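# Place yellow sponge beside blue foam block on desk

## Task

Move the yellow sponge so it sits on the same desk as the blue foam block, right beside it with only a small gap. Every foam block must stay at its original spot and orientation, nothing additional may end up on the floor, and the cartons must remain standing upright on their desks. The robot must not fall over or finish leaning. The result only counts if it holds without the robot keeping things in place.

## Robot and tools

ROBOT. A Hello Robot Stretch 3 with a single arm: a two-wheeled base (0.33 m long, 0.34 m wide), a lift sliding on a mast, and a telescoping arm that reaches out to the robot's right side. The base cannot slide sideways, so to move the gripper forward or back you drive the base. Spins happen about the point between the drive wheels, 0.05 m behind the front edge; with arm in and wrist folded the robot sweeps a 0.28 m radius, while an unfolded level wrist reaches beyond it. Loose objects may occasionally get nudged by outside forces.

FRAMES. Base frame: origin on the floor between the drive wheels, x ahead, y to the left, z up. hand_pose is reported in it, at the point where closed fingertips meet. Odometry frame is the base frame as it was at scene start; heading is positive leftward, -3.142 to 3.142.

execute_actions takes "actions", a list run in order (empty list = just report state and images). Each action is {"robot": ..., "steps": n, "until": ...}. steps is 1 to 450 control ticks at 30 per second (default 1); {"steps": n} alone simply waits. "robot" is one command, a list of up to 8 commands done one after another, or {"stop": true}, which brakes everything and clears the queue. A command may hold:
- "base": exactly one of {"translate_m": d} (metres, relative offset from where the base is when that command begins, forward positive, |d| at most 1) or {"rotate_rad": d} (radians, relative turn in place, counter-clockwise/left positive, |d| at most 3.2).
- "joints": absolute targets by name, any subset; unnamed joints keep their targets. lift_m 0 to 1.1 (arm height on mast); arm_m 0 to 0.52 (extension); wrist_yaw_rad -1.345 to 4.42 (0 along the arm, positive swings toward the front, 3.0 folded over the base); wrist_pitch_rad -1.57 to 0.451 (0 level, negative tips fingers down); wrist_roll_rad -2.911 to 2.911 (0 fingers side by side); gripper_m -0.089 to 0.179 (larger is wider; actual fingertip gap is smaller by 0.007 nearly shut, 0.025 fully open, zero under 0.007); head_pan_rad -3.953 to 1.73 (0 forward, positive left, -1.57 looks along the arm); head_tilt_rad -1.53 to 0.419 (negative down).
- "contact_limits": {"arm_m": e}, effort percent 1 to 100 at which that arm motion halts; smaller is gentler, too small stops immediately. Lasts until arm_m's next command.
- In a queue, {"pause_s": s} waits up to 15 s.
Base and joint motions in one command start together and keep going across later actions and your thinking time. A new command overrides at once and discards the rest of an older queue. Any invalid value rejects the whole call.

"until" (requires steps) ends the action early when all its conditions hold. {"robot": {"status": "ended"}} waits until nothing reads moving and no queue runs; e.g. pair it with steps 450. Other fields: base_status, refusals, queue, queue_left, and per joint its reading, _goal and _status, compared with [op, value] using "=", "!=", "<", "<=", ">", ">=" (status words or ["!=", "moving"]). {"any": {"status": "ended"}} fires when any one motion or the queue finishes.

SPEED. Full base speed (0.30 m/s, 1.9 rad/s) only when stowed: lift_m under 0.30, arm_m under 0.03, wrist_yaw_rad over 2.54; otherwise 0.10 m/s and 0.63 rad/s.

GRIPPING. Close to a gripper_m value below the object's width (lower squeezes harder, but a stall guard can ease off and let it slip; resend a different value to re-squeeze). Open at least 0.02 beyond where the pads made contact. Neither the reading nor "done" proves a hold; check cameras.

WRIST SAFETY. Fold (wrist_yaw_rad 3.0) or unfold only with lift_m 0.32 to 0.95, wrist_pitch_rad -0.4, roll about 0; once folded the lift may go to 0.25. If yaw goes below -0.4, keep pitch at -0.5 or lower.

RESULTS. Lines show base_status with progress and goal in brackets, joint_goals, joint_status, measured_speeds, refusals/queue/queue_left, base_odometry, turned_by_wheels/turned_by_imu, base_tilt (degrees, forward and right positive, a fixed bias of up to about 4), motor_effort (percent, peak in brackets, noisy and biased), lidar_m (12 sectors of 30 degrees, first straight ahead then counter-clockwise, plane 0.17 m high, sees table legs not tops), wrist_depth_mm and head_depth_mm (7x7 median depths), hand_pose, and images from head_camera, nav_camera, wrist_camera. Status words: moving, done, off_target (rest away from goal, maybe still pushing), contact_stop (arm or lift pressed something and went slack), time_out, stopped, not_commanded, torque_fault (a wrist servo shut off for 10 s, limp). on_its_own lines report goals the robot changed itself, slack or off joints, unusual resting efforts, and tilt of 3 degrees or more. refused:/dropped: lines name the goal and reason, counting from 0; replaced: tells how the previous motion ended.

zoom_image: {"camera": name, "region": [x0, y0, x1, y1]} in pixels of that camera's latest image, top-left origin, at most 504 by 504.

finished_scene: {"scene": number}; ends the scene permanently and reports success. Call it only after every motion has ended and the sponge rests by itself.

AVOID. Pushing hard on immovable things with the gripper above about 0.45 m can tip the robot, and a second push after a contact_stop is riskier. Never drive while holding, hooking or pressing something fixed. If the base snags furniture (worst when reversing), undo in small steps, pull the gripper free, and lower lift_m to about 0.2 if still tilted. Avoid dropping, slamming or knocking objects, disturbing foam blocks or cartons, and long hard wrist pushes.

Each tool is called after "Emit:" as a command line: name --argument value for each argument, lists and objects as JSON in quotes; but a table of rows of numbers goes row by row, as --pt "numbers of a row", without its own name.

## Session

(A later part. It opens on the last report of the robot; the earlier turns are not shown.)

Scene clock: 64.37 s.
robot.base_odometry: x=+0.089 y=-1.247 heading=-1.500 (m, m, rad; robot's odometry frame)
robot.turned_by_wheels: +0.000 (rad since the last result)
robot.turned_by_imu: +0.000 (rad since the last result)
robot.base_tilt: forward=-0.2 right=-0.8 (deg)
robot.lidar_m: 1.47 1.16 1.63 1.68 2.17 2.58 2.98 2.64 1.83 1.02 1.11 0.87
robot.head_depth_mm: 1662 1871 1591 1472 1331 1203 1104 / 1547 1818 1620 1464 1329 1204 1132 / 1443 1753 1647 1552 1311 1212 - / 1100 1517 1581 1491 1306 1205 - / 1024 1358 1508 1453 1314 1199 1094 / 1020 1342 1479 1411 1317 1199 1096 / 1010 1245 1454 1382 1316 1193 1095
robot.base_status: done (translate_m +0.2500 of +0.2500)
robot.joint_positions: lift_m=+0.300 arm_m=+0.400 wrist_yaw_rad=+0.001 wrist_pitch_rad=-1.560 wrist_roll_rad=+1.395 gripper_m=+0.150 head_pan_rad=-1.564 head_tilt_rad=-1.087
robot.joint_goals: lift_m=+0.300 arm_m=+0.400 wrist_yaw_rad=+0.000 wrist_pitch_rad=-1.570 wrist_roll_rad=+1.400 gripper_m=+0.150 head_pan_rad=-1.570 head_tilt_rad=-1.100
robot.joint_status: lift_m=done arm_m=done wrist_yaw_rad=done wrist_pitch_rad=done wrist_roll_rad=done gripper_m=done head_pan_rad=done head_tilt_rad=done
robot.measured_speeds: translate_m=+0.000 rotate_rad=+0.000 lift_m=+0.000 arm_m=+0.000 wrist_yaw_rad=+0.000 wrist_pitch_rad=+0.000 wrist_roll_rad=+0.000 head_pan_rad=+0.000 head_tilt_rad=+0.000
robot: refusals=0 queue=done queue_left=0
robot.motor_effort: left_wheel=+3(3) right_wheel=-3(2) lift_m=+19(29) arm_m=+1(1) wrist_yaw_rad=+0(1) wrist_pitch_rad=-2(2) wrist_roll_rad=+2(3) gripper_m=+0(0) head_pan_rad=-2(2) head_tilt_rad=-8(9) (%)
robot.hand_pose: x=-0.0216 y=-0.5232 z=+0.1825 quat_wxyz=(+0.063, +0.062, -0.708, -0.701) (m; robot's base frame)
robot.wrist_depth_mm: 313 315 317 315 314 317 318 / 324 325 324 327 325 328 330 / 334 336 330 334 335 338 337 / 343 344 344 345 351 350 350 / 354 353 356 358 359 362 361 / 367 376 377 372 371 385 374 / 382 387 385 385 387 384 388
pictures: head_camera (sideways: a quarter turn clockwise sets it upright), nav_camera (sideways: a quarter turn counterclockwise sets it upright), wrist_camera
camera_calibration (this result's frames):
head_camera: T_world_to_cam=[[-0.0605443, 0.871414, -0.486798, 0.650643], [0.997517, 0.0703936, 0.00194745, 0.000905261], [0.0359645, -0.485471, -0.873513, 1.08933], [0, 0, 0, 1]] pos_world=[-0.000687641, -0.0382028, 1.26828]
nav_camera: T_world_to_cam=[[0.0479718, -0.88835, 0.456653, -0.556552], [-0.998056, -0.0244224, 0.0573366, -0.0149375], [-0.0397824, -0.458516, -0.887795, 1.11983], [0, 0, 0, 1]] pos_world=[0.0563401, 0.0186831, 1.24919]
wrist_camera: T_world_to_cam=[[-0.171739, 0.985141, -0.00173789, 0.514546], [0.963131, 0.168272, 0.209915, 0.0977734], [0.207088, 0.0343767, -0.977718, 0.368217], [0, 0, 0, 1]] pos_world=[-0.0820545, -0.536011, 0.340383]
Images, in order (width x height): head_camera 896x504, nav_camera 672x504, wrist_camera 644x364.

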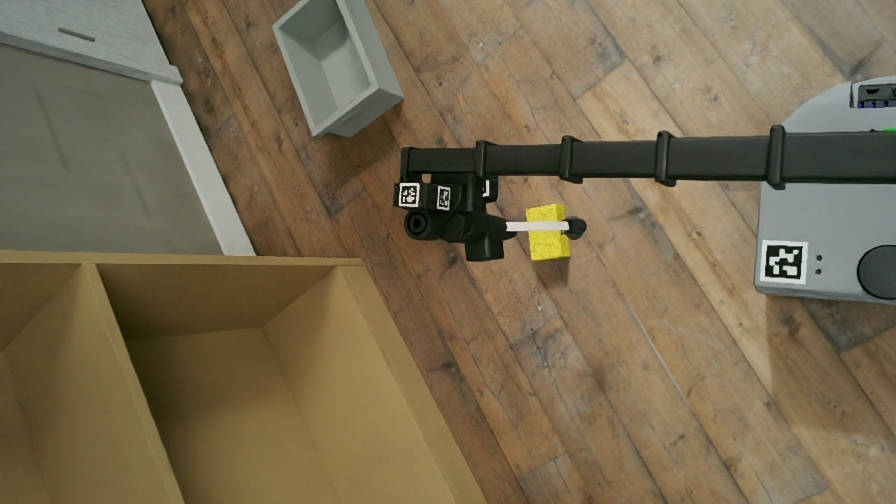

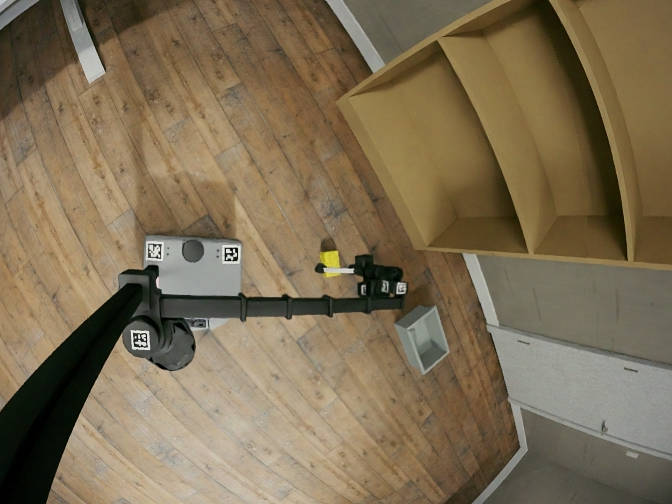

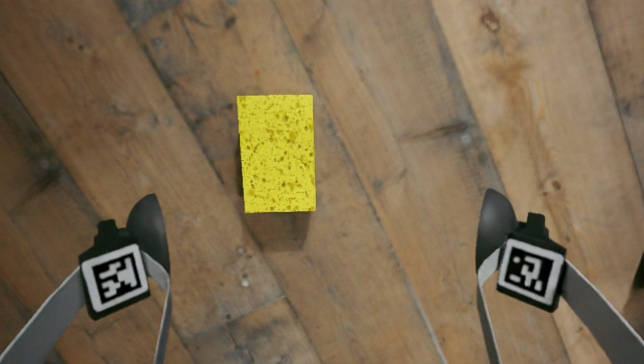

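Emit:
execute_actions --actions '[{"robot":{"joints":{"arm_m":0.442,"lift_m":0.19},"base":{"translate_m":-0.014}},"steps":400,"until":{"robot":{"status":"ended"}}}]'

Scene clock: 71.33 s.
robot.base_odometry: x=+0.088 y=-1.233 heading=-1.500 (m, m, rad; robot's odometry frame)
robot.turned_by_wheels: +0.000 (rad since the last result)
robot.turned_by_imu: +0.000 (rad since the last result)
robot.base_tilt: forward=-0.2 right=-0.8 (deg)
robot.lidar_m: 1.48 1.17 1.64 1.68 2.16 2.56 2.98 2.63 1.84 1.02 1.12 0.88
robot.head_depth_mm: 1676 1907 1599 1468 1324 1207 1118 / 1561 1822 1603 1478 1320 1203 1135 / 1459 1741 1633 1513 1328 1210 - / 1285 1529 1598 1491 1297 1211 - / 1021 1353 1513 1460 1314 1202 1104 / 1021 1354 1480 1428 1313 1200 1101 / 1019 1255 1445 1388 1305 1198 1096
robot.base_status: done (translate_m -0.0140 of -0.0140)
robot.joint_positions: lift_m=+0.190 arm_m=+0.442 wrist_yaw_rad=+0.001 wrist_pitch_rad=-1.560 wrist_roll_rad=+1.395 gripper_m=+0.150 head_pan_rad=-1.564 head_tilt_rad=-1.087
robot.joint_goals: lift_m=+0.190 arm_m=+0.442 wrist_yaw_rad=+0.000 wrist_pitch_rad=-1.570 wrist_roll_rad=+1.400 gripper_m=+0.150 head_pan_rad=-1.570 head_tilt_rad=-1.100
robot.joint_status: lift_m=done arm_m=done wrist_yaw_rad=done wrist_pitch_rad=done wrist_roll_rad=done gripper_m=done head_pan_rad=done head_tilt_rad=done
robot.measured_speeds: translate_m=+0.000 rotate_rad=+0.000 lift_m=+0.000 arm_m=+0.000 wrist_yaw_rad=+0.000 wrist_pitch_rad=+0.000 wrist_roll_rad=+0.000 head_pan_rad=+0.000 head_tilt_rad=+0.000
robot: refusals=0 queue=done queue_left=0
robot.motor_effort: left_wheel=+3(7) right_wheel=-3(7) lift_m=+19(19) arm_m=+1(2) wrist_yaw_rad=-1(1) wrist_pitch_rad=-2(2) wrist_roll_rad=+2(1) gripper_m=+1(0) head_pan_rad=-2(2) head_tilt_rad=-10(9) (%)
robot.hand_pose: x=-0.0216 y=-0.5652 z=+0.0725 quat_wxyz=(+0.063, +0.062, -0.708, -0.701) (m; robot's base frame)
robot.wrist_depth_mm: 212 212 213 214 213 214 215 / 218 220 220 220 220 221 222 / 226 226 228 203 228 229 229 / 233 235 235 190 235 237 237 / 240 239 243 196 244 244 244 / 249 253 250 203 254 256 253 / 262 259 261 262 262 263 262
pictures: head_camera (sideways: a quarter turn clockwise sets it upright), nav_camera (sideways: a quarter turn counterclockwise sets it upright), wrist_camera
camera_calibration (this result's frames):
head_camera: T_world_to_cam=[[-0.0605442, 0.871415, -0.486796, 0.650642], [0.997517, 0.0703935, 0.00194755, 0.000905133], [0.0359644, -0.48547, -0.873513, 1.08934], [0, 0, 0, 1]] pos_world=[-0.000687645, -0.0382028, 1.26828]
nav_camera: T_world_to_cam=[[0.0479717, -0.888351, 0.456652, -0.556551], [-0.998056, -0.0244224, 0.0573366, -0.0149374], [-0.0397825, -0.458515, -0.887796, 1.11983], [0, 0, 0, 1]] pos_world=[0.0563401, 0.0186831, 1.24919]
wrist_camera: T_world_to_cam=[[-0.171721, 0.985144, -0.00173805, 0.555738], [0.963134, 0.168254, 0.209915, 0.127921], [0.207089, 0.0343728, -0.977718, 0.262116], [0, 0, 0, 1]] pos_world=[-0.0820547, -0.578015, 0.230389]
Images, in order (width x height): head_camera 896x504, nav_camera 672x504, wrist_camera 644x364.

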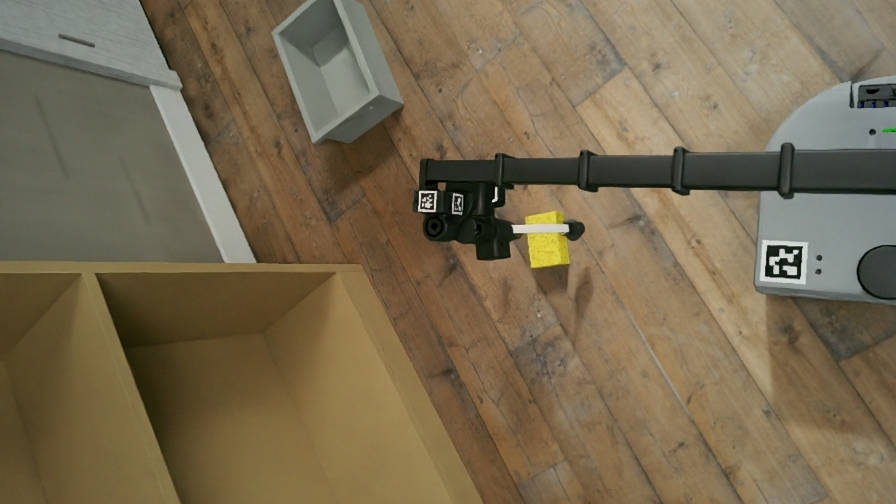

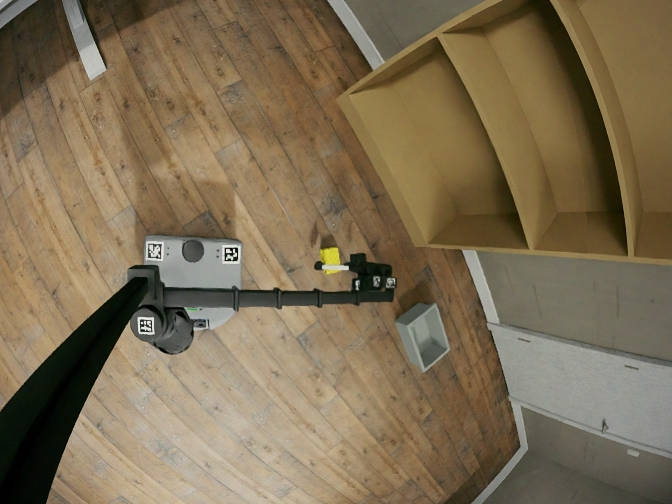

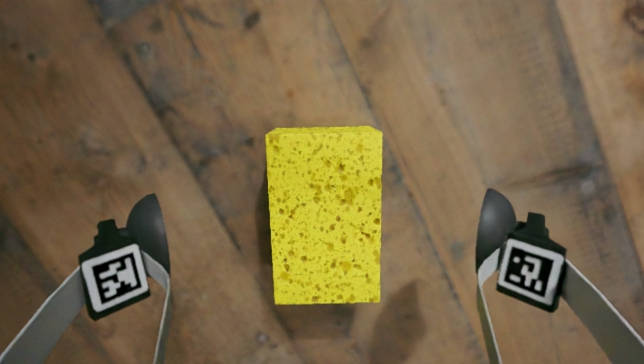

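Emit:
execute_actions --actions '[{"robot":[{"joints":{"lift_m":0.142}},{"joints":{"gripper_m":0.025}},{"joints":{"lift_m":0.25}}],"steps":400,"until":{"robot":{"status":"ended"}}}]'

Scene clock: 81.03 s.
robot.base_odometry: x=+0.088 y=-1.233 heading=-1.500 (m, m, rad; robot's odometry frame)
robot.turned_by_wheels: +0.000 (rad since the last result)
robot.turned_by_imu: +0.000 (rad since the last result)
robot.base_tilt: forward=-0.2 right=-0.8 (deg)
robot.lidar_m: 1.48 1.17 1.65 1.69 2.16 2.55 2.97 2.63 1.83 1.02 1.12 0.88
robot.head_depth_mm: 1671 1888 1574 1473 1335 1211 1107 / 1566 1825 1605 1470 1332 1207 1136 / 1454 1742 1649 1467 1316 1210 - / 1298 1544 1599 1469 1295 1213 - / 1026 1337 1506 1466 1322 1201 1104 / 1018 1353 1483 1437 1315 1198 1096 / 1016 1259 1462 1391 1313 1190 1095
robot.base_status: done (translate_m -0.0140 of -0.0140)
robot.joint_positions: lift_m=+0.250 arm_m=+0.442 wrist_yaw_rad=+0.001 wrist_pitch_rad=-1.560 wrist_roll_rad=+1.395 gripper_m=+0.026 head_pan_rad=-1.564 head_tilt_rad=-1.087
robot.joint_goals: lift_m=+0.250 arm_m=+0.442 wrist_yaw_rad=+0.000 wrist_pitch_rad=-1.570 wrist_roll_rad=+1.400 gripper_m=+0.025 head_pan_rad=-1.570 head_tilt_rad=-1.100
robot.joint_status: lift_m=done arm_m=done wrist_yaw_rad=done wrist_pitch_rad=done wrist_roll_rad=done gripper_m=done head_pan_rad=done head_tilt_rad=done
robot.measured_speeds: translate_m=+0.000 rotate_rad=+0.000 lift_m=+0.000 arm_m=+0.000 wrist_yaw_rad=+0.000 wrist_pitch_rad=+0.000 wrist_roll_rad=+0.000 head_pan_rad=+0.000 head_tilt_rad=+0.000
robot: refusals=0 queue=done queue_left=0
robot.motor_effort: left_wheel=+3(3) right_wheel=-2(2) lift_m=+30(29) arm_m=+1(1) wrist_yaw_rad=+0(0) wrist_pitch_rad=-2(2) wrist_roll_rad=+1(1) gripper_m=-16(89) head_pan_rad=-2(2) head_tilt_rad=-8(9) (%)
robot.hand_pose: x=-0.0216 y=-0.5652 z=+0.1319 quat_wxyz=(+0.063, +0.062, -0.708, -0.701) (m; robot's base frame)
robot.wrist_depth_mm: 267 267 270 269 273 269 271 / 275 277 278 277 278 279 279 / 287 286 284 284 286 289 290 / 294 292 292 137 296 298 297 / 302 307 142 142 143 310 311 / 312 313 316 147 321 319 319 / 326 331 327 153 330 330 332
pictures: head_camera (sideways: a quarter turn clockwise sets it upright), nav_camera (sideways: a quarter turn counterclockwise sets it upright), wrist_camera
camera_calibration (this result's frames):
head_camera: T_world_to_cam=[[-0.0605443, 0.871415, -0.486796, 0.650642], [0.997517, 0.0703936, 0.00194754, 0.000905143], [0.0359645, -0.48547, -0.873513, 1.08934], [0, 0, 0, 1]] pos_world=[-0.000687641, -0.0382028, 1.26828]
nav_camera: T_world_to_cam=[[0.0479718, -0.888351, 0.456652, -0.556551], [-0.998056, -0.0244225, 0.0573366, -0.0149374], [-0.0397824, -0.458515, -0.887796, 1.11983], [0, 0, 0, 1]] pos_world=[0.0563401, 0.0186831, 1.24919]
wrist_camera: T_world_to_cam=[[-0.171721, 0.985144, -0.00173817, 0.555843], [0.963134, 0.168254, 0.209915, 0.115449], [0.207089, 0.0343726, -0.977718, 0.320207], [0, 0, 0, 1]] pos_world=[-0.0820547, -0.578017, 0.289804]
Images, in order (width x height): head_camera 896x504, nav_camera 672x504, wrist_camera 644x364.

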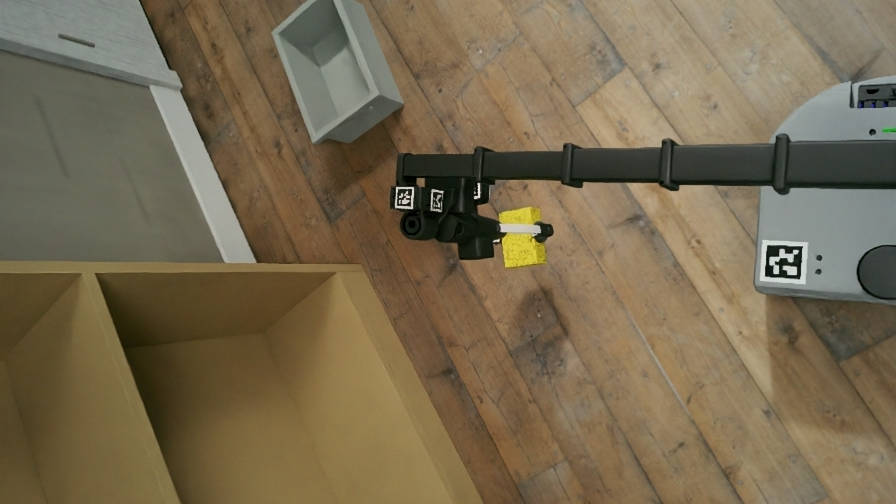

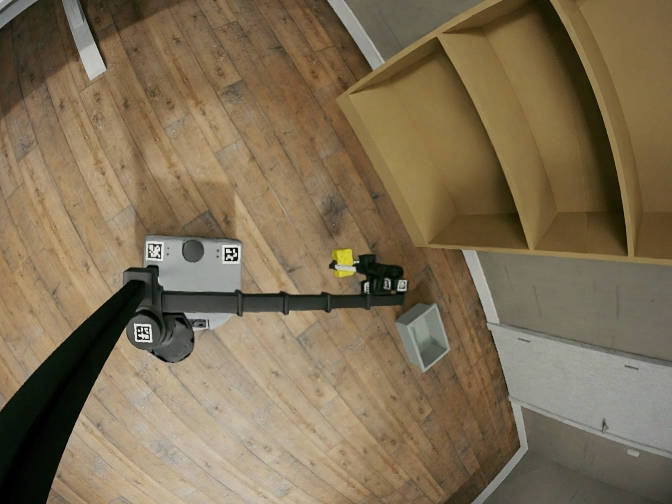

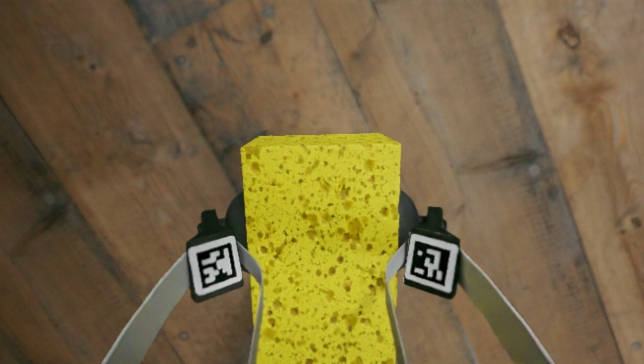

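Emit:
execute_actions --actions '[{"robot":{"joints":{"lift_m":0.29,"arm_m":0.0,"wrist_yaw_rad":2.8,"head_pan_rad":1.0,"head_tilt_rad":-0.45}},"steps":400,"until":{"robot":{"status":"ended"}}}]'

Scene clock: 92.03 s.
robot.base_odometry: x=+0.088 y=-1.233 heading=-1.500 (m, m, rad; robot's odometry frame)
robot.turned_by_wheels: +0.000 (rad since the last result)
robot.turned_by_imu: +0.000 (rad since the last result)
robot.base_tilt: forward=-0.2 right=-0.8 (deg)
robot.lidar_m: 1.48 1.16 1.64 1.68 2.16 2.57 2.98 2.63 0.18 0.17 1.12 0.89
robot.head_depth_mm: 1329 1403 1494 1502 1044 1612 1439 / 1375 1449 1555 1483 1034 1715 1406 / 1423 1505 1615 1239 1066 1761 1422 / 1471 1583 1670 1100 1105 1747 1422 / 1508 1641 1755 1135 1145 1739 1414 / 1575 1701 1839 1190 1977 1726 1399 / 1665 1798 1901 1222 2015 1699 1398
robot.base_status: done (translate_m -0.0140 of -0.0140)
robot.joint_positions: lift_m=+0.290 arm_m=+0.004 wrist_yaw_rad=+2.820 wrist_pitch_rad=-1.568 wrist_roll_rad=+1.384 gripper_m=+0.026 head_pan_rad=+0.993 head_tilt_rad=-0.458
robot.joint_goals: lift_m=+0.290 arm_m=+0.000 wrist_yaw_rad=+2.800 wrist_pitch_rad=-1.570 wrist_roll_rad=+1.400 gripper_m=+0.025 head_pan_rad=+1.000 head_tilt_rad=-0.450
robot.joint_status: lift_m=done arm_m=done wrist_yaw_rad=done wrist_pitch_rad=done wrist_roll_rad=done gripper_m=done head_pan_rad=done head_tilt_rad=done
robot.measured_speeds: translate_m=+0.000 rotate_rad=+0.000 lift_m=+0.000 arm_m=+0.000 wrist_yaw_rad=+0.000 wrist_pitch_rad=+0.000 wrist_roll_rad=+0.000 head_pan_rad=+0.000 head_tilt_rad=+0.000
robot: refusals=0 queue=done queue_left=0
robot.on_its_own: arm_m is at rest, and its effort (-15) is outside its rest range (-14 to +14); wrist_yaw_rad is at rest, and its effort (-13) is outside its rest range (-12 to +12)
robot.motor_effort: left_wheel=+3(3) right_wheel=-3(3) lift_m=+25(30) arm_m=-15(15) wrist_yaw_rad=-13(13) wrist_pitch_rad=+3(3) wrist_roll_rad=+5(5) gripper_m=-34(36) head_pan_rad=+3(30) head_tilt_rad=+7(50) (%)
robot.hand_pose: x=-0.0287 y=-0.1709 z=+0.1724 quat_wxyz=(+0.705, +0.706, -0.048, -0.047) (m; robot's base frame)
robot.wrist_depth_mm: 301 303 303 309 310 314 317 / 311 310 312 317 320 325 326 / - - - 325 169 334 336 / - - - 132 130 344 351 / - - - 138 137 358 359 / - - - 144 143 377 377 / - - - 151 151 385 389
pictures: head_camera (sideways: a quarter turn clockwise sets it upright), nav_camera (sideways: a quarter turn counterclockwise sets it upright), wrist_camera
camera_calibration (this result's frames):
head_camera: T_world_to_cam=[[-0.183474, -0.380828, -0.90626, 1.19808], [-0.864519, 0.501335, -0.0356469, 0.0612216], [0.467915, 0.776939, -0.421215, 0.498405], [0, 0, 0, 1]] pos_world=[0.0395318, 0.0383377, 1.29789]
nav_camera: T_world_to_cam=[[0.21123, 0.40015, 0.891774, -1.1246], [0.825342, -0.56179, 0.0565878, -0.0251335], [0.523634, 0.724066, -0.448928, 0.545604], [0, 0, 0, 1]] pos_world=[-0.0274043, 0.0408349, 1.24925]
wrist_camera: T_world_to_cam=[[-0.138669, -0.990319, 0.00623961, -0.171836], [-0.967807, 0.136848, 0.211239, -0.013521], [-0.210047, 0.0232536, -0.977415, 0.333747], [0, 0, 0, 1]] pos_world=[0.0331887, -0.176083, 0.330138]
Images, in order (width x height): head_camera 896x504, nav_camera 672x504, wrist_camera 644x364.

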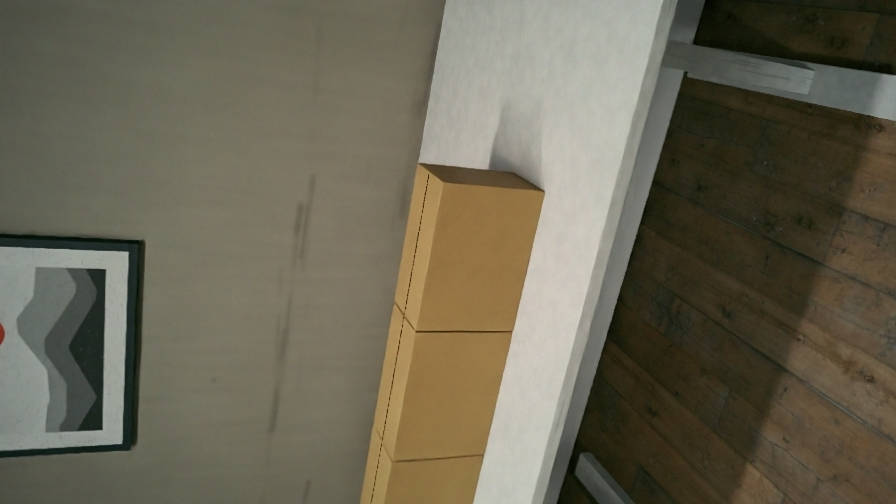

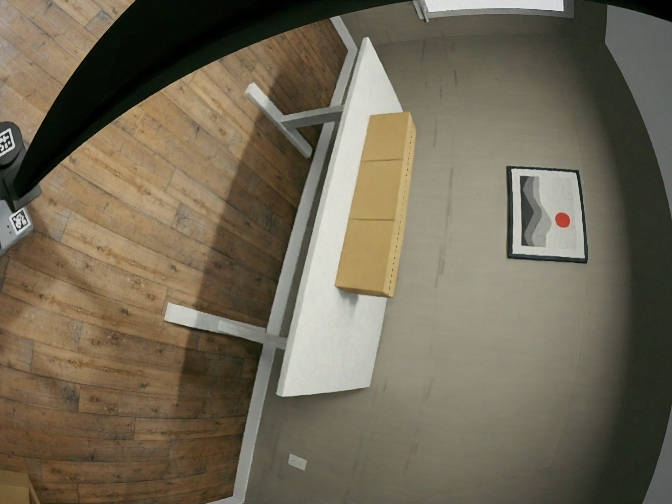

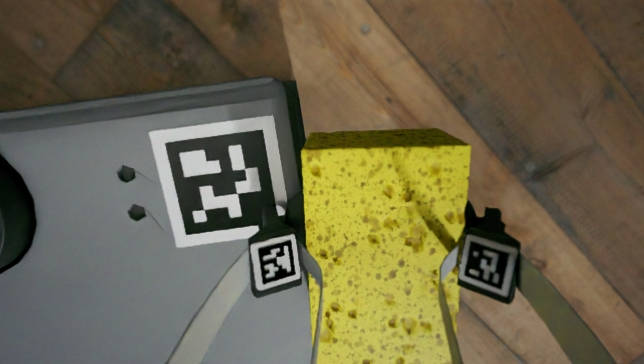

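Emit:
execute_actions --actions '[{"robot":{"joints":{"arm_m":0.028,"lift_m":0.297}},"steps":400,"until":{"robot":{"status":"ended"}}},{"steps":5}]'

Scene clock: 97.50 s.
robot.base_odometry: x=+0.088 y=-1.233 heading=-1.500 (m, m, rad; robot's odometry frame)
robot.turned_by_wheels: +0.000 (rad since the last result)
robot.turned_by_imu: +0.000 (rad since the last result)
robot.base_tilt: forward=-0.2 right=-0.8 (deg)
robot.lidar_m: 1.48 1.16 1.64 1.68 2.16 2.56 2.98 2.63 0.18 0.17 1.12 0.88
robot.head_depth_mm: 1326 1402 1487 1508 1045 1609 1423 / 1375 1450 1548 1477 1035 1719 1400 / 1427 1515 1613 1243 1064 1762 1415 / 1458 1565 1688 1098 1107 1725 1417 / 1507 1632 1753 1133 1153 1728 1403 / 1561 1705 1832 1182 1970 1732 1402 / 1653 1791 1908 1224 1996 1717 1396
robot.base_status: done (translate_m -0.0140 of -0.0140)
robot.joint_positions: lift_m=+0.297 arm_m=+0.028 wrist_yaw_rad=+2.813 wrist_pitch_rad=-1.564 wrist_roll_rad=+1.379 gripper_m=+0.026 head_pan_rad=+0.993 head_tilt_rad=-0.458
robot.joint_goals: lift_m=+0.297 arm_m=+0.028 wrist_yaw_rad=+2.800 wrist_pitch_rad=-1.570 wrist_roll_rad=+1.400 gripper_m=+0.025 head_pan_rad=+1.000 head_tilt_rad=-0.450
robot.joint_status: lift_m=done arm_m=done wrist_yaw_rad=done wrist_pitch_rad=done wrist_roll_rad=done gripper_m=done head_pan_rad=done head_tilt_rad=done
robot.measured_speeds: translate_m=+0.000 rotate_rad=+0.000 lift_m=+0.000 arm_m=+0.000 wrist_yaw_rad=+0.000 wrist_pitch_rad=+0.000 wrist_roll_rad=+0.000 head_pan_rad=+0.000 head_tilt_rad=+0.000
robot: refusals=0 queue=done queue_left=0
robot.motor_effort: left_wheel=+3(3) right_wheel=-2(3) lift_m=+24(27) arm_m=-1(14) wrist_yaw_rad=-9(17) wrist_pitch_rad=+1(3) wrist_roll_rad=+7(10) gripper_m=-19(36) head_pan_rad=+2(2) head_tilt_rad=+5(6) (%)
robot.hand_pose: x=-0.0285 y=-0.1945 z=+0.1793 quat_wxyz=(+0.704, +0.707, -0.049, -0.047) (m; robot's base frame)
robot.wrist_depth_mm: 310 312 315 314 314 313 316 / 323 318 322 324 326 325 326 / - - - 327 333 338 336 / - - 140 137 344 349 352 / - - - 144 142 359 363 / - - - 151 149 374 374 / - - - 157 382 390 387
pictures: head_camera (sideways: a quarter turn clockwise sets it upright), nav_camera (sideways: a quarter turn counterclockwise sets it upright), wrist_camera
camera_calibration (this result's frames):
head_camera: T_world_to_cam=[[-0.183337, -0.380622, -0.906374, 1.19822], [-0.864516, 0.501338, -0.0356612, 0.0612402], [0.467973, 0.777037, -0.420968, 0.498084], [0, 0, 0, 1]] pos_world=[0.0395322, 0.0383388, 1.2979]
nav_camera: T_world_to_cam=[[0.211095, 0.399948, 0.891897, -1.12476], [0.825337, -0.561799, 0.0565824, -0.0251265], [0.523697, 0.724171, -0.448685, 0.545288], [0, 0, 0, 1]] pos_world=[-0.0273967, 0.0408468, 1.24925]
wrist_camera: T_world_to_cam=[[-0.13971, -0.990188, 0.00299879, -0.194651], [-0.967891, 0.137202, 0.210626, -0.0114575], [-0.208971, 0.0265241, -0.977562, 0.341821], [0, 0, 0, 1]] pos_world=[0.0331464, -0.200236, 0.337148]
Images, in order (width x height): head_camera 896x504, nav_camera 672x504, wrist_camera 644x364.

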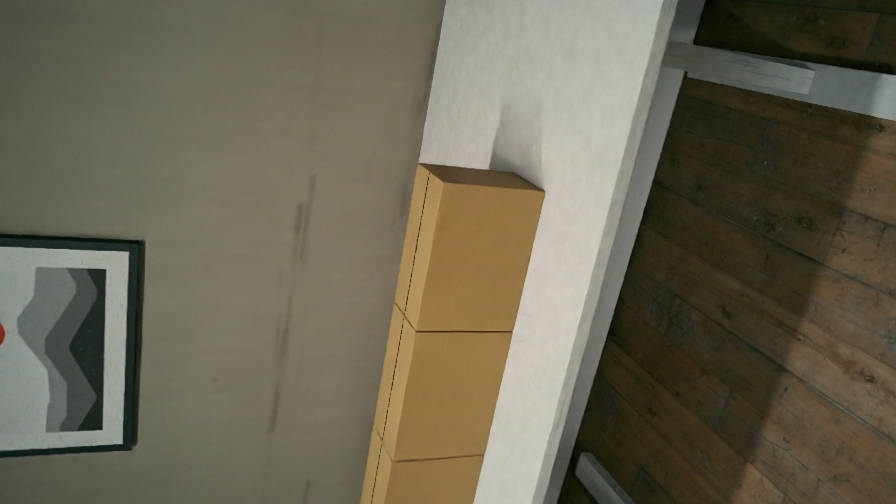

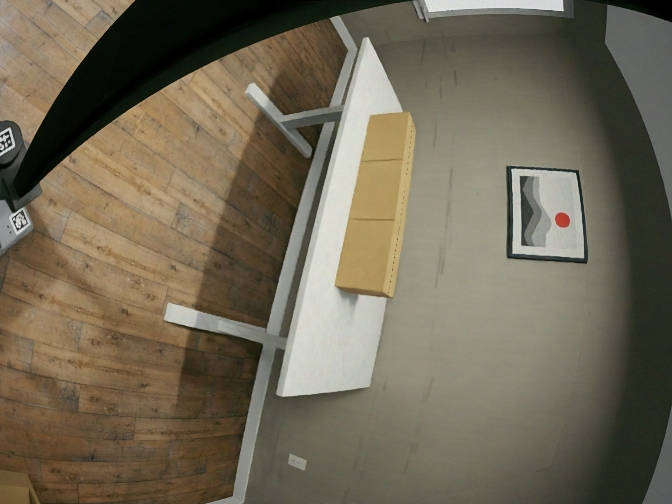

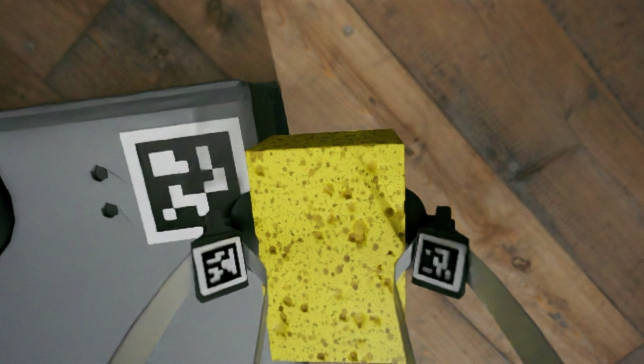

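Emit:
execute_actions --actions '[{"robot":{"joints":{"lift_m":0.40,"head_pan_rad":-1.2,"head_tilt_rad":-0.6},"base":{"rotate_rad":1.95}},"steps":400,"until":{"robot":{"lift_m":[">",0.36]}}},{"robot":{"joints":{"wrist_roll_rad":0,"wrist_pitch_rad":-0.4,"wrist_yaw_rad":2.7}},"steps":400,"until":{"robot":{"wrist_pitch_rad_status":["!=","moving"]}}},{"robot":{"joints":{"lift_m":0.29,"arm_m":0.01}},"steps":400,"until":{"robot":{"status":"ended"}}},{"robot":{"base":{"translate_m":1.0}},"steps":400,"until":{"robot":{"status":"ended"}}}]'

Scene clock: 125.67 s.
robot.base_odometry: x=+0.988 y=-0.798 heading=+0.450 (m, m, rad; robot's odometry frame)
robot.turned_by_wheels: +1.950 (rad since the last result)
robot.turned_by_imu: +1.924 (rad since the last result)
robot.base_tilt: forward=-0.2 right=-0.9 (deg)
robot.lidar_m: 1.66 1.25 1.92 2.97 3.05 2.46 1.82 2.13 1.30 1.37 0.92 1.58
robot.head_depth_mm: 1105 1197 1319 778 806 756 1305 / 1125 1214 1333 788 812 753 1308 / 1135 1236 1350 798 821 1427 1296 / 1154 1259 1365 1102 845 1428 1301 / 1172 1279 1384 1093 838 1366 1286 / 1180 1294 1426 1085 835 1407 1255 / 1199 1316 1451 1569 826 1480 1261
robot.base_status: done (translate_m +1.0000 of +1.0000)
robot.joint_positions: lift_m=+0.290 arm_m=+0.010 wrist_yaw_rad=+2.702 wrist_pitch_rad=-0.420 wrist_roll_rad=+0.005 gripper_m=+0.026 head_pan_rad=-1.193 head_tilt_rad=-0.593
robot.joint_goals: lift_m=+0.290 arm_m=+0.010 wrist_yaw_rad=+2.700 wrist_pitch_rad=-0.400 wrist_roll_rad=+0.000 gripper_m=+0.025 head_pan_rad=-1.200 head_tilt_rad=-0.600
robot.joint_status: lift_m=done arm_m=done wrist_yaw_rad=done wrist_pitch_rad=done wrist_roll_rad=done gripper_m=done head_pan_rad=done head_tilt_rad=done
robot.measured_speeds: translate_m=+0.000 rotate_rad=+0.000 lift_m=+0.000 arm_m=+0.000 wrist_yaw_rad=+0.000 wrist_pitch_rad=+0.000 wrist_roll_rad=+0.000 head_pan_rad=+0.000 head_tilt_rad=+0.000
robot: refusals=0 queue=done queue_left=0
robot.motor_effort: left_wheel=-3(9) right_wheel=+4(9) lift_m=+19(30) arm_m=-3(3) wrist_yaw_rad=-1(8) wrist_pitch_rad=+11(11) wrist_roll_rad=-2(7) gripper_m=-17(20) head_pan_rad=-2(36) head_tilt_rad=-5(26) (%)
robot.hand_pose: x=+0.0742 y=+0.0477 z=+0.3026 quat_wxyz=(+0.295, +0.709, -0.008, +0.641) (m; robot's base frame)
robot.wrist_depth_mm: - - - - - - - / - - - - - - - / 841 834 840 850 844 848 854 / 692 682 637 137 670 687 675 / - 572 146 144 143 584 582 / - 511 - 149 477 494 506 / - - - 157 424 434 441
pictures: head_camera (sideways: a quarter turn clockwise sets it upright), nav_camera (sideways: a quarter turn counterclockwise sets it upright), wrist_camera
camera_calibration (this result's frames):
head_camera: T_world_to_cam=[[-0.248677, 0.479228, -0.841724, 1.1143], [0.906704, 0.420817, -0.0282866, 0.0408293], [0.340656, -0.770229, -0.539166, 0.652657], [0, 0, 0, 1]] pos_world=[0.01775, -0.0484909, 1.29098]
nav_camera: T_world_to_cam=[[0.247621, -0.510974, 0.823158, -1.03534], [-0.932197, -0.357158, 0.058716, -0.0171731], [0.263995, -0.781885, -0.564768, 0.69791], [0, 0, 0, 1]] pos_world=[0.0561175, 0.0105206, 1.24741]
wrist_camera: T_world_to_cam=[[0.899936, -0.436001, -0.00417627, -0.0422574], [-0.261466, -0.53197, -0.805384, 0.31571], [0.348927, 0.725886, -0.592739, 0.2862], [0, 0, 0, 1]] pos_world=[0.0207137, -0.0582246, 0.423733]
Images, in order (width x height): head_camera 896x504, nav_camera 672x504, wrist_camera 644x364.

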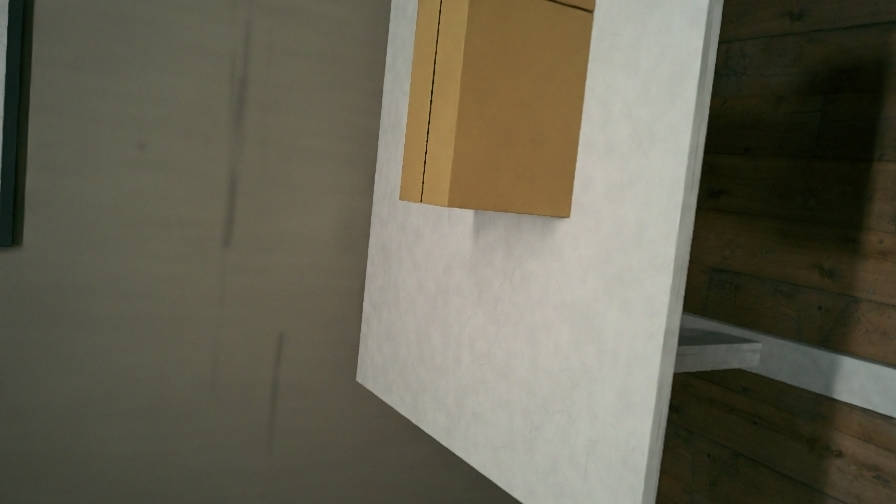

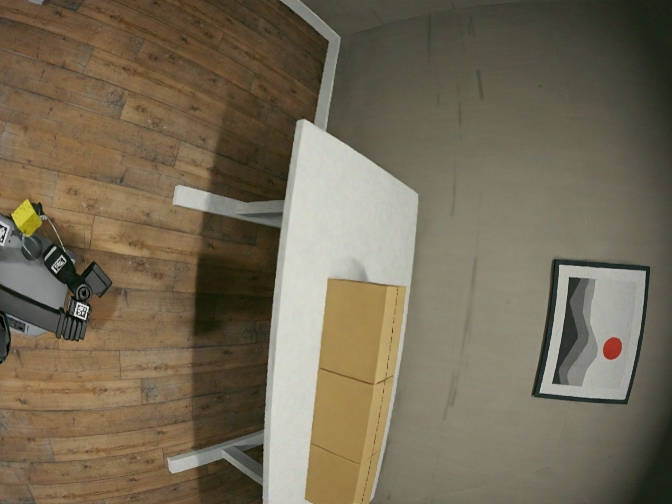

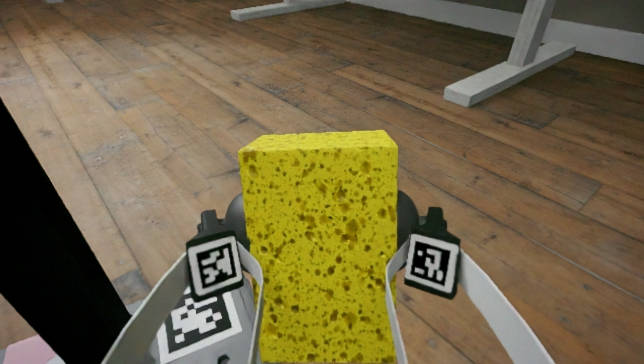

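Emit:
execute_actions --actions '[{"robot":{"base":{"translate_m":1.0},"joints":{"head_pan_rad":1.6,"head_tilt_rad":-0.3}},"steps":400,"until":{"robot":{"status":"ended"}}}]'

Scene clock: 135.77 s.
robot.base_odometry: x=+1.889 y=-0.363 heading=+0.450 (m, m, rad; robot's odometry frame)
robot.turned_by_wheels: +0.000 (rad since the last result)
robot.turned_by_imu: +0.003 (rad since the last result)
robot.base_tilt: forward=-0.2 right=-0.8 (deg)
robot.lidar_m: 0.68 0.69 0.79 0.65 3.51 3.57 2.81 2.01 0.90 1.11 1.11 0.79
robot.head_depth_mm: 1256 1264 1268 1219 841 621 1276 / 1550 1558 1575 1435 833 615 1491 / 2019 2086 2079 1418 824 607 730 / 2984 2955 3005 1388 816 579 1634 / 3131 3346 3507 747 757 573 1612 / 3139 3251 3418 736 747 569 1601 / 3062 3173 3318 1621 791 565 1547
robot.base_status: done (translate_m +1.0000 of +1.0000)
robot.joint_positions: lift_m=+0.290 arm_m=+0.010 wrist_yaw_rad=+2.702 wrist_pitch_rad=-0.420 wrist_roll_rad=+0.005 gripper_m=+0.026 head_pan_rad=+1.593 head_tilt_rad=-0.310
robot.joint_goals: lift_m=+0.290 arm_m=+0.010 wrist_yaw_rad=+2.700 wrist_pitch_rad=-0.400 wrist_roll_rad=+0.000 gripper_m=+0.025 head_pan_rad=+1.600 head_tilt_rad=-0.300
robot.joint_status: lift_m=done arm_m=done wrist_yaw_rad=done wrist_pitch_rad=done wrist_roll_rad=done gripper_m=done head_pan_rad=done head_tilt_rad=done
robot.measured_speeds: translate_m=+0.000 rotate_rad=+0.000 lift_m=+0.000 arm_m=+0.000 wrist_yaw_rad=+0.000 wrist_pitch_rad=+0.000 wrist_roll_rad=+0.000 head_pan_rad=+0.000 head_tilt_rad=+0.000
robot: refusals=0 queue=done queue_left=0
robot.motor_effort: left_wheel=-3(7) right_wheel=+3(9) lift_m=+19(19) arm_m=-2(3) wrist_yaw_rad=-1(1) wrist_pitch_rad=+11(12) wrist_roll_rad=-2(2) gripper_m=-17(17) head_pan_rad=+3(33) head_tilt_rad=+7(37) (%)
robot.hand_pose: x=+0.0742 y=+0.0477 z=+0.3026 quat_wxyz=(+0.295, +0.709, -0.008, +0.641) (m; robot's base frame)
robot.wrist_depth_mm: - - - 989 764 618 527 / - - - 997 795 645 551 / 844 832 755 843 800 676 585 / 646 655 637 136 663 670 589 / - 577 146 143 143 572 580 / - 503 - 149 475 494 494 / - - - 156 423 433 437
pictures: head_camera (sideways: a quarter turn clockwise sets it upright), nav_camera (sideways: a quarter turn counterclockwise sets it upright), wrist_camera
camera_calibration (this result's frames):
head_camera: T_world_to_cam=[[0.0605636, -0.279293, -0.958294, 1.26451], [-0.996718, -0.0685891, -0.0430018, 0.0716109], [-0.0537184, 0.957753, -0.282531, 0.321104], [0, 0, 0, 1]] pos_world=[0.0120418, 0.0505426, 1.30557]
nav_camera: T_world_to_cam=[[-0.0486076, 0.312711, 0.948604, -1.19718], [0.998575, -0.00573226, 0.0530578, -0.0216052], [0.0220294, 0.949831, -0.311987, 0.370456], [0, 0, 0, 1]] pos_world=[-0.0447783, 0.0223763, 1.25237]
wrist_camera: T_world_to_cam=[[0.89992, -0.436035, -0.00416236, -0.0422686], [-0.261462, -0.531936, -0.805408, 0.315725], [0.348972, 0.725891, -0.592706, 0.286187], [0, 0, 0, 1]] pos_world=[0.0207172, -0.0582259, 0.423736]
Images, in order (width x height): head_camera 896x504, nav_camera 672x504, wrist_camera 644x364.

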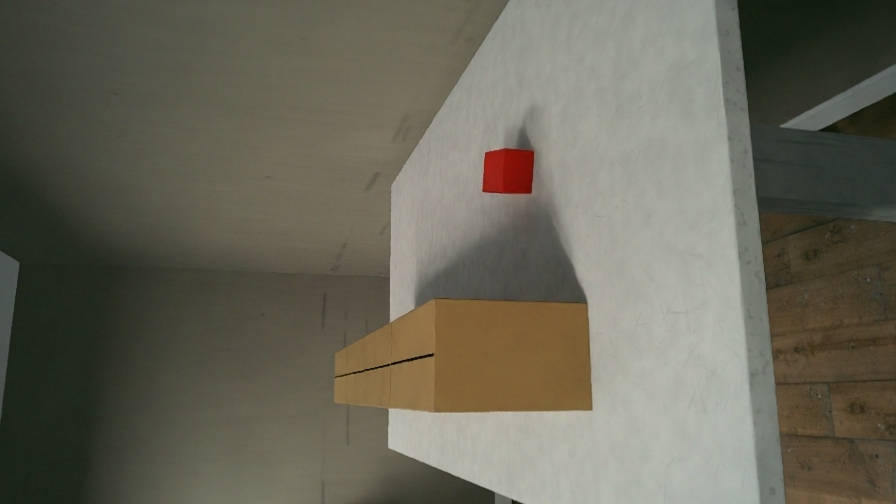

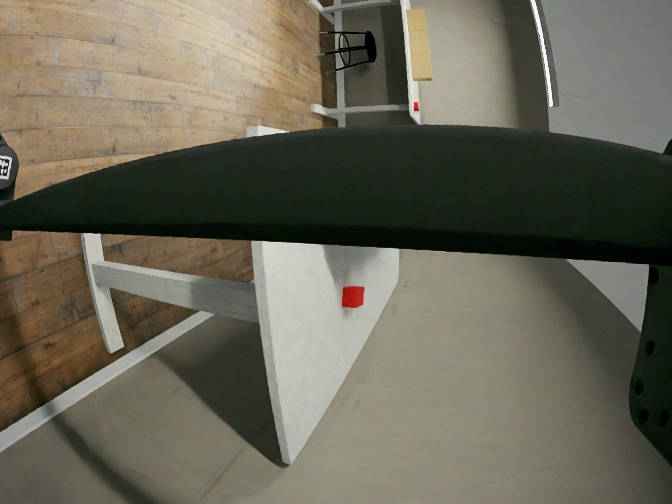

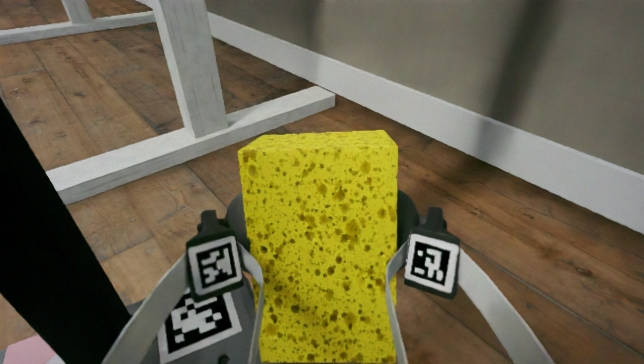

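Emit:
execute_actions --actions '[{"robot":[{"base":{"rotate_rad":-1.05},"joints":{"head_pan_rad":-1.75,"head_tilt_rad":-0.4}},{"base":{"translate_m":0.6}}],"steps":400,"until":{"robot":{"status":"ended"}}}]'

Scene clock: 147.90 s.
robot.base_odometry: x=+2.384 y=-0.702 heading=-0.600 (m, m, rad; robot's odometry frame)
robot.turned_by_wheels: -1.050 (rad since the last result)
robot.turned_by_imu: -1.031 (rad since the last result)
robot.base_tilt: forward=-0.2 right=-0.8 (deg)
robot.lidar_m: 0.53 0.60 0.52 0.53 0.61 1.07 3.88 3.77 3.11 0.81 0.61 0.53
robot.head_depth_mm: 2717 2841 3033 3137 1161 860 1521 / 2737 2896 3064 1536 1115 855 1523 / 2805 2941 3115 1475 1122 883 1505 / 2791 2965 3148 1721 1133 877 1015 / 2033 2146 2329 1679 1126 874 1487 / 1452 1511 1592 1556 1111 897 1475 / 1079 1153 1213 1257 1158 892 1380
robot.base_status: done (translate_m +0.6000 of +0.6000)
robot.joint_positions: lift_m=+0.290 arm_m=+0.010 wrist_yaw_rad=+2.702 wrist_pitch_rad=-0.419 wrist_roll_rad=+0.005 gripper_m=+0.026 head_pan_rad=-1.743 head_tilt_rad=-0.396
robot.joint_goals: lift_m=+0.290 arm_m=+0.010 wrist_yaw_rad=+2.700 wrist_pitch_rad=-0.400 wrist_roll_rad=+0.000 gripper_m=+0.025 head_pan_rad=-1.750 head_tilt_rad=-0.400
robot.joint_status: lift_m=done arm_m=done wrist_yaw_rad=done wrist_pitch_rad=done wrist_roll_rad=done gripper_m=done head_pan_rad=done head_tilt_rad=done
robot.measured_speeds: translate_m=+0.000 rotate_rad=+0.000 lift_m=+0.000 arm_m=+0.000 wrist_yaw_rad=+0.000 wrist_pitch_rad=+0.000 wrist_roll_rad=+0.000 head_pan_rad=+0.000 head_tilt_rad=+0.000
robot: refusals=0 queue=done queue_left=0
robot.motor_effort: left_wheel=+4(13) right_wheel=-3(7) lift_m=+19(19) arm_m=-3(2) wrist_yaw_rad=-1(1) wrist_pitch_rad=+11(11) wrist_roll_rad=-2(2) gripper_m=-17(16) head_pan_rad=-3(32) head_tilt_rad=-3(21) (%)
robot.hand_pose: x=+0.0742 y=+0.0477 z=+0.3026 quat_wxyz=(+0.295, +0.709, -0.008, +0.641) (m; robot's base frame)
robot.wrist_depth_mm: 487 501 525 543 579 597 520 / 524 543 560 598 630 643 524 / 569 597 620 629 687 712 533 / 611 635 638 137 678 650 536 / - 567 146 144 143 580 532 / - 505 - 150 470 490 497 / - - - 156 423 439 434
pictures: head_camera (sideways: a quarter turn clockwise sets it upright), nav_camera (sideways: a quarter turn counterclockwise sets it upright), wrist_camera
camera_calibration (this result's frames):
head_camera: T_world_to_cam=[[0.00842192, 0.365817, -0.930649, 1.22873], [0.991812, -0.121657, -0.0388454, 0.054065], [-0.12743, -0.922701, -0.363846, 0.427381], [0, 0, 0, 1]] pos_world=[-0.00950918, -0.0485681, 1.30112]
nav_camera: T_world_to_cam=[[-0.026441, -0.395357, 0.918147, -1.15755], [-0.979481, 0.193817, 0.055251, -0.0123883], [-0.199796, -0.897846, -0.39237, 0.476419], [0, 0, 0, 1]] pos_world=[0.0524457, -0.0274963, 1.25042]
wrist_camera: T_world_to_cam=[[0.899906, -0.436064, -0.00415497, -0.0422735], [-0.261465, -0.531912, -0.805422, 0.315738], [0.349006, 0.725891, -0.592687, 0.286174], [0, 0, 0, 1]] pos_world=[0.0207202, -0.0582206, 0.423738]
Images, in order (width x height): head_camera 896x504, nav_camera 672x504, wrist_camera 644x364.

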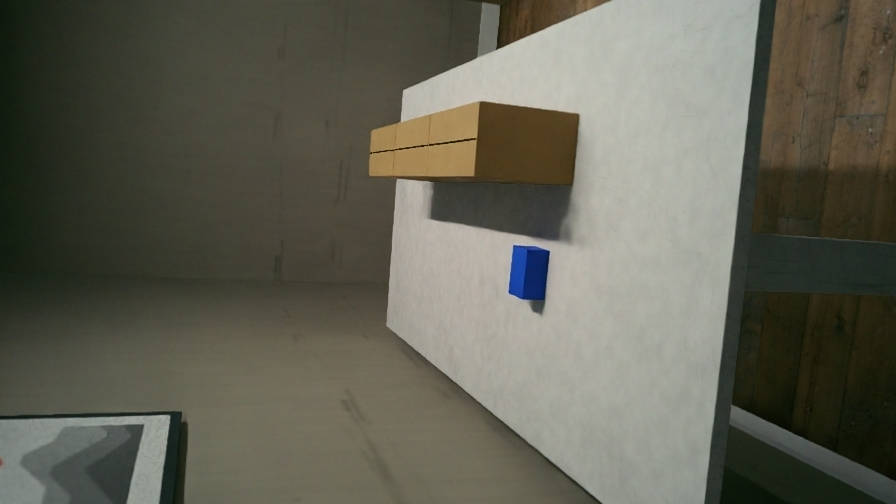

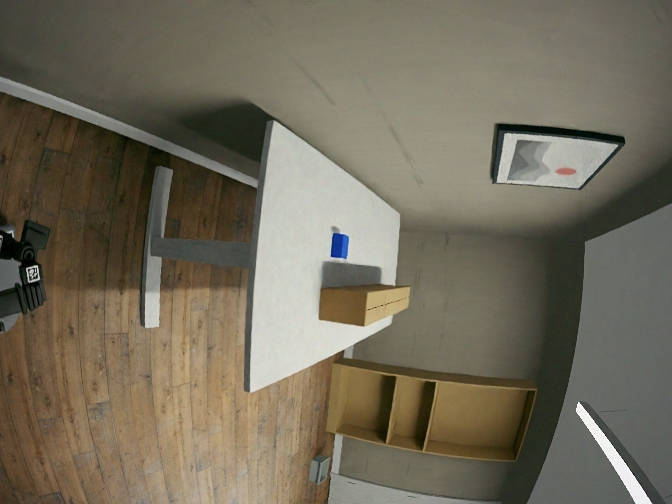

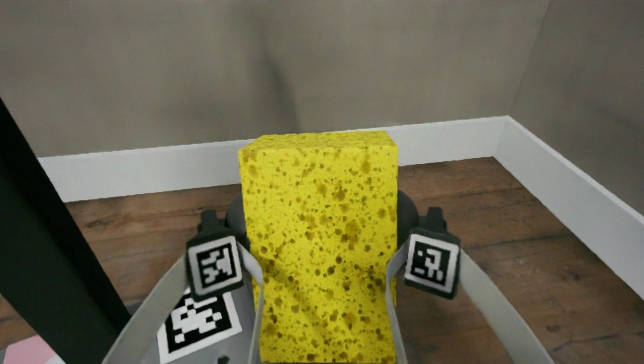

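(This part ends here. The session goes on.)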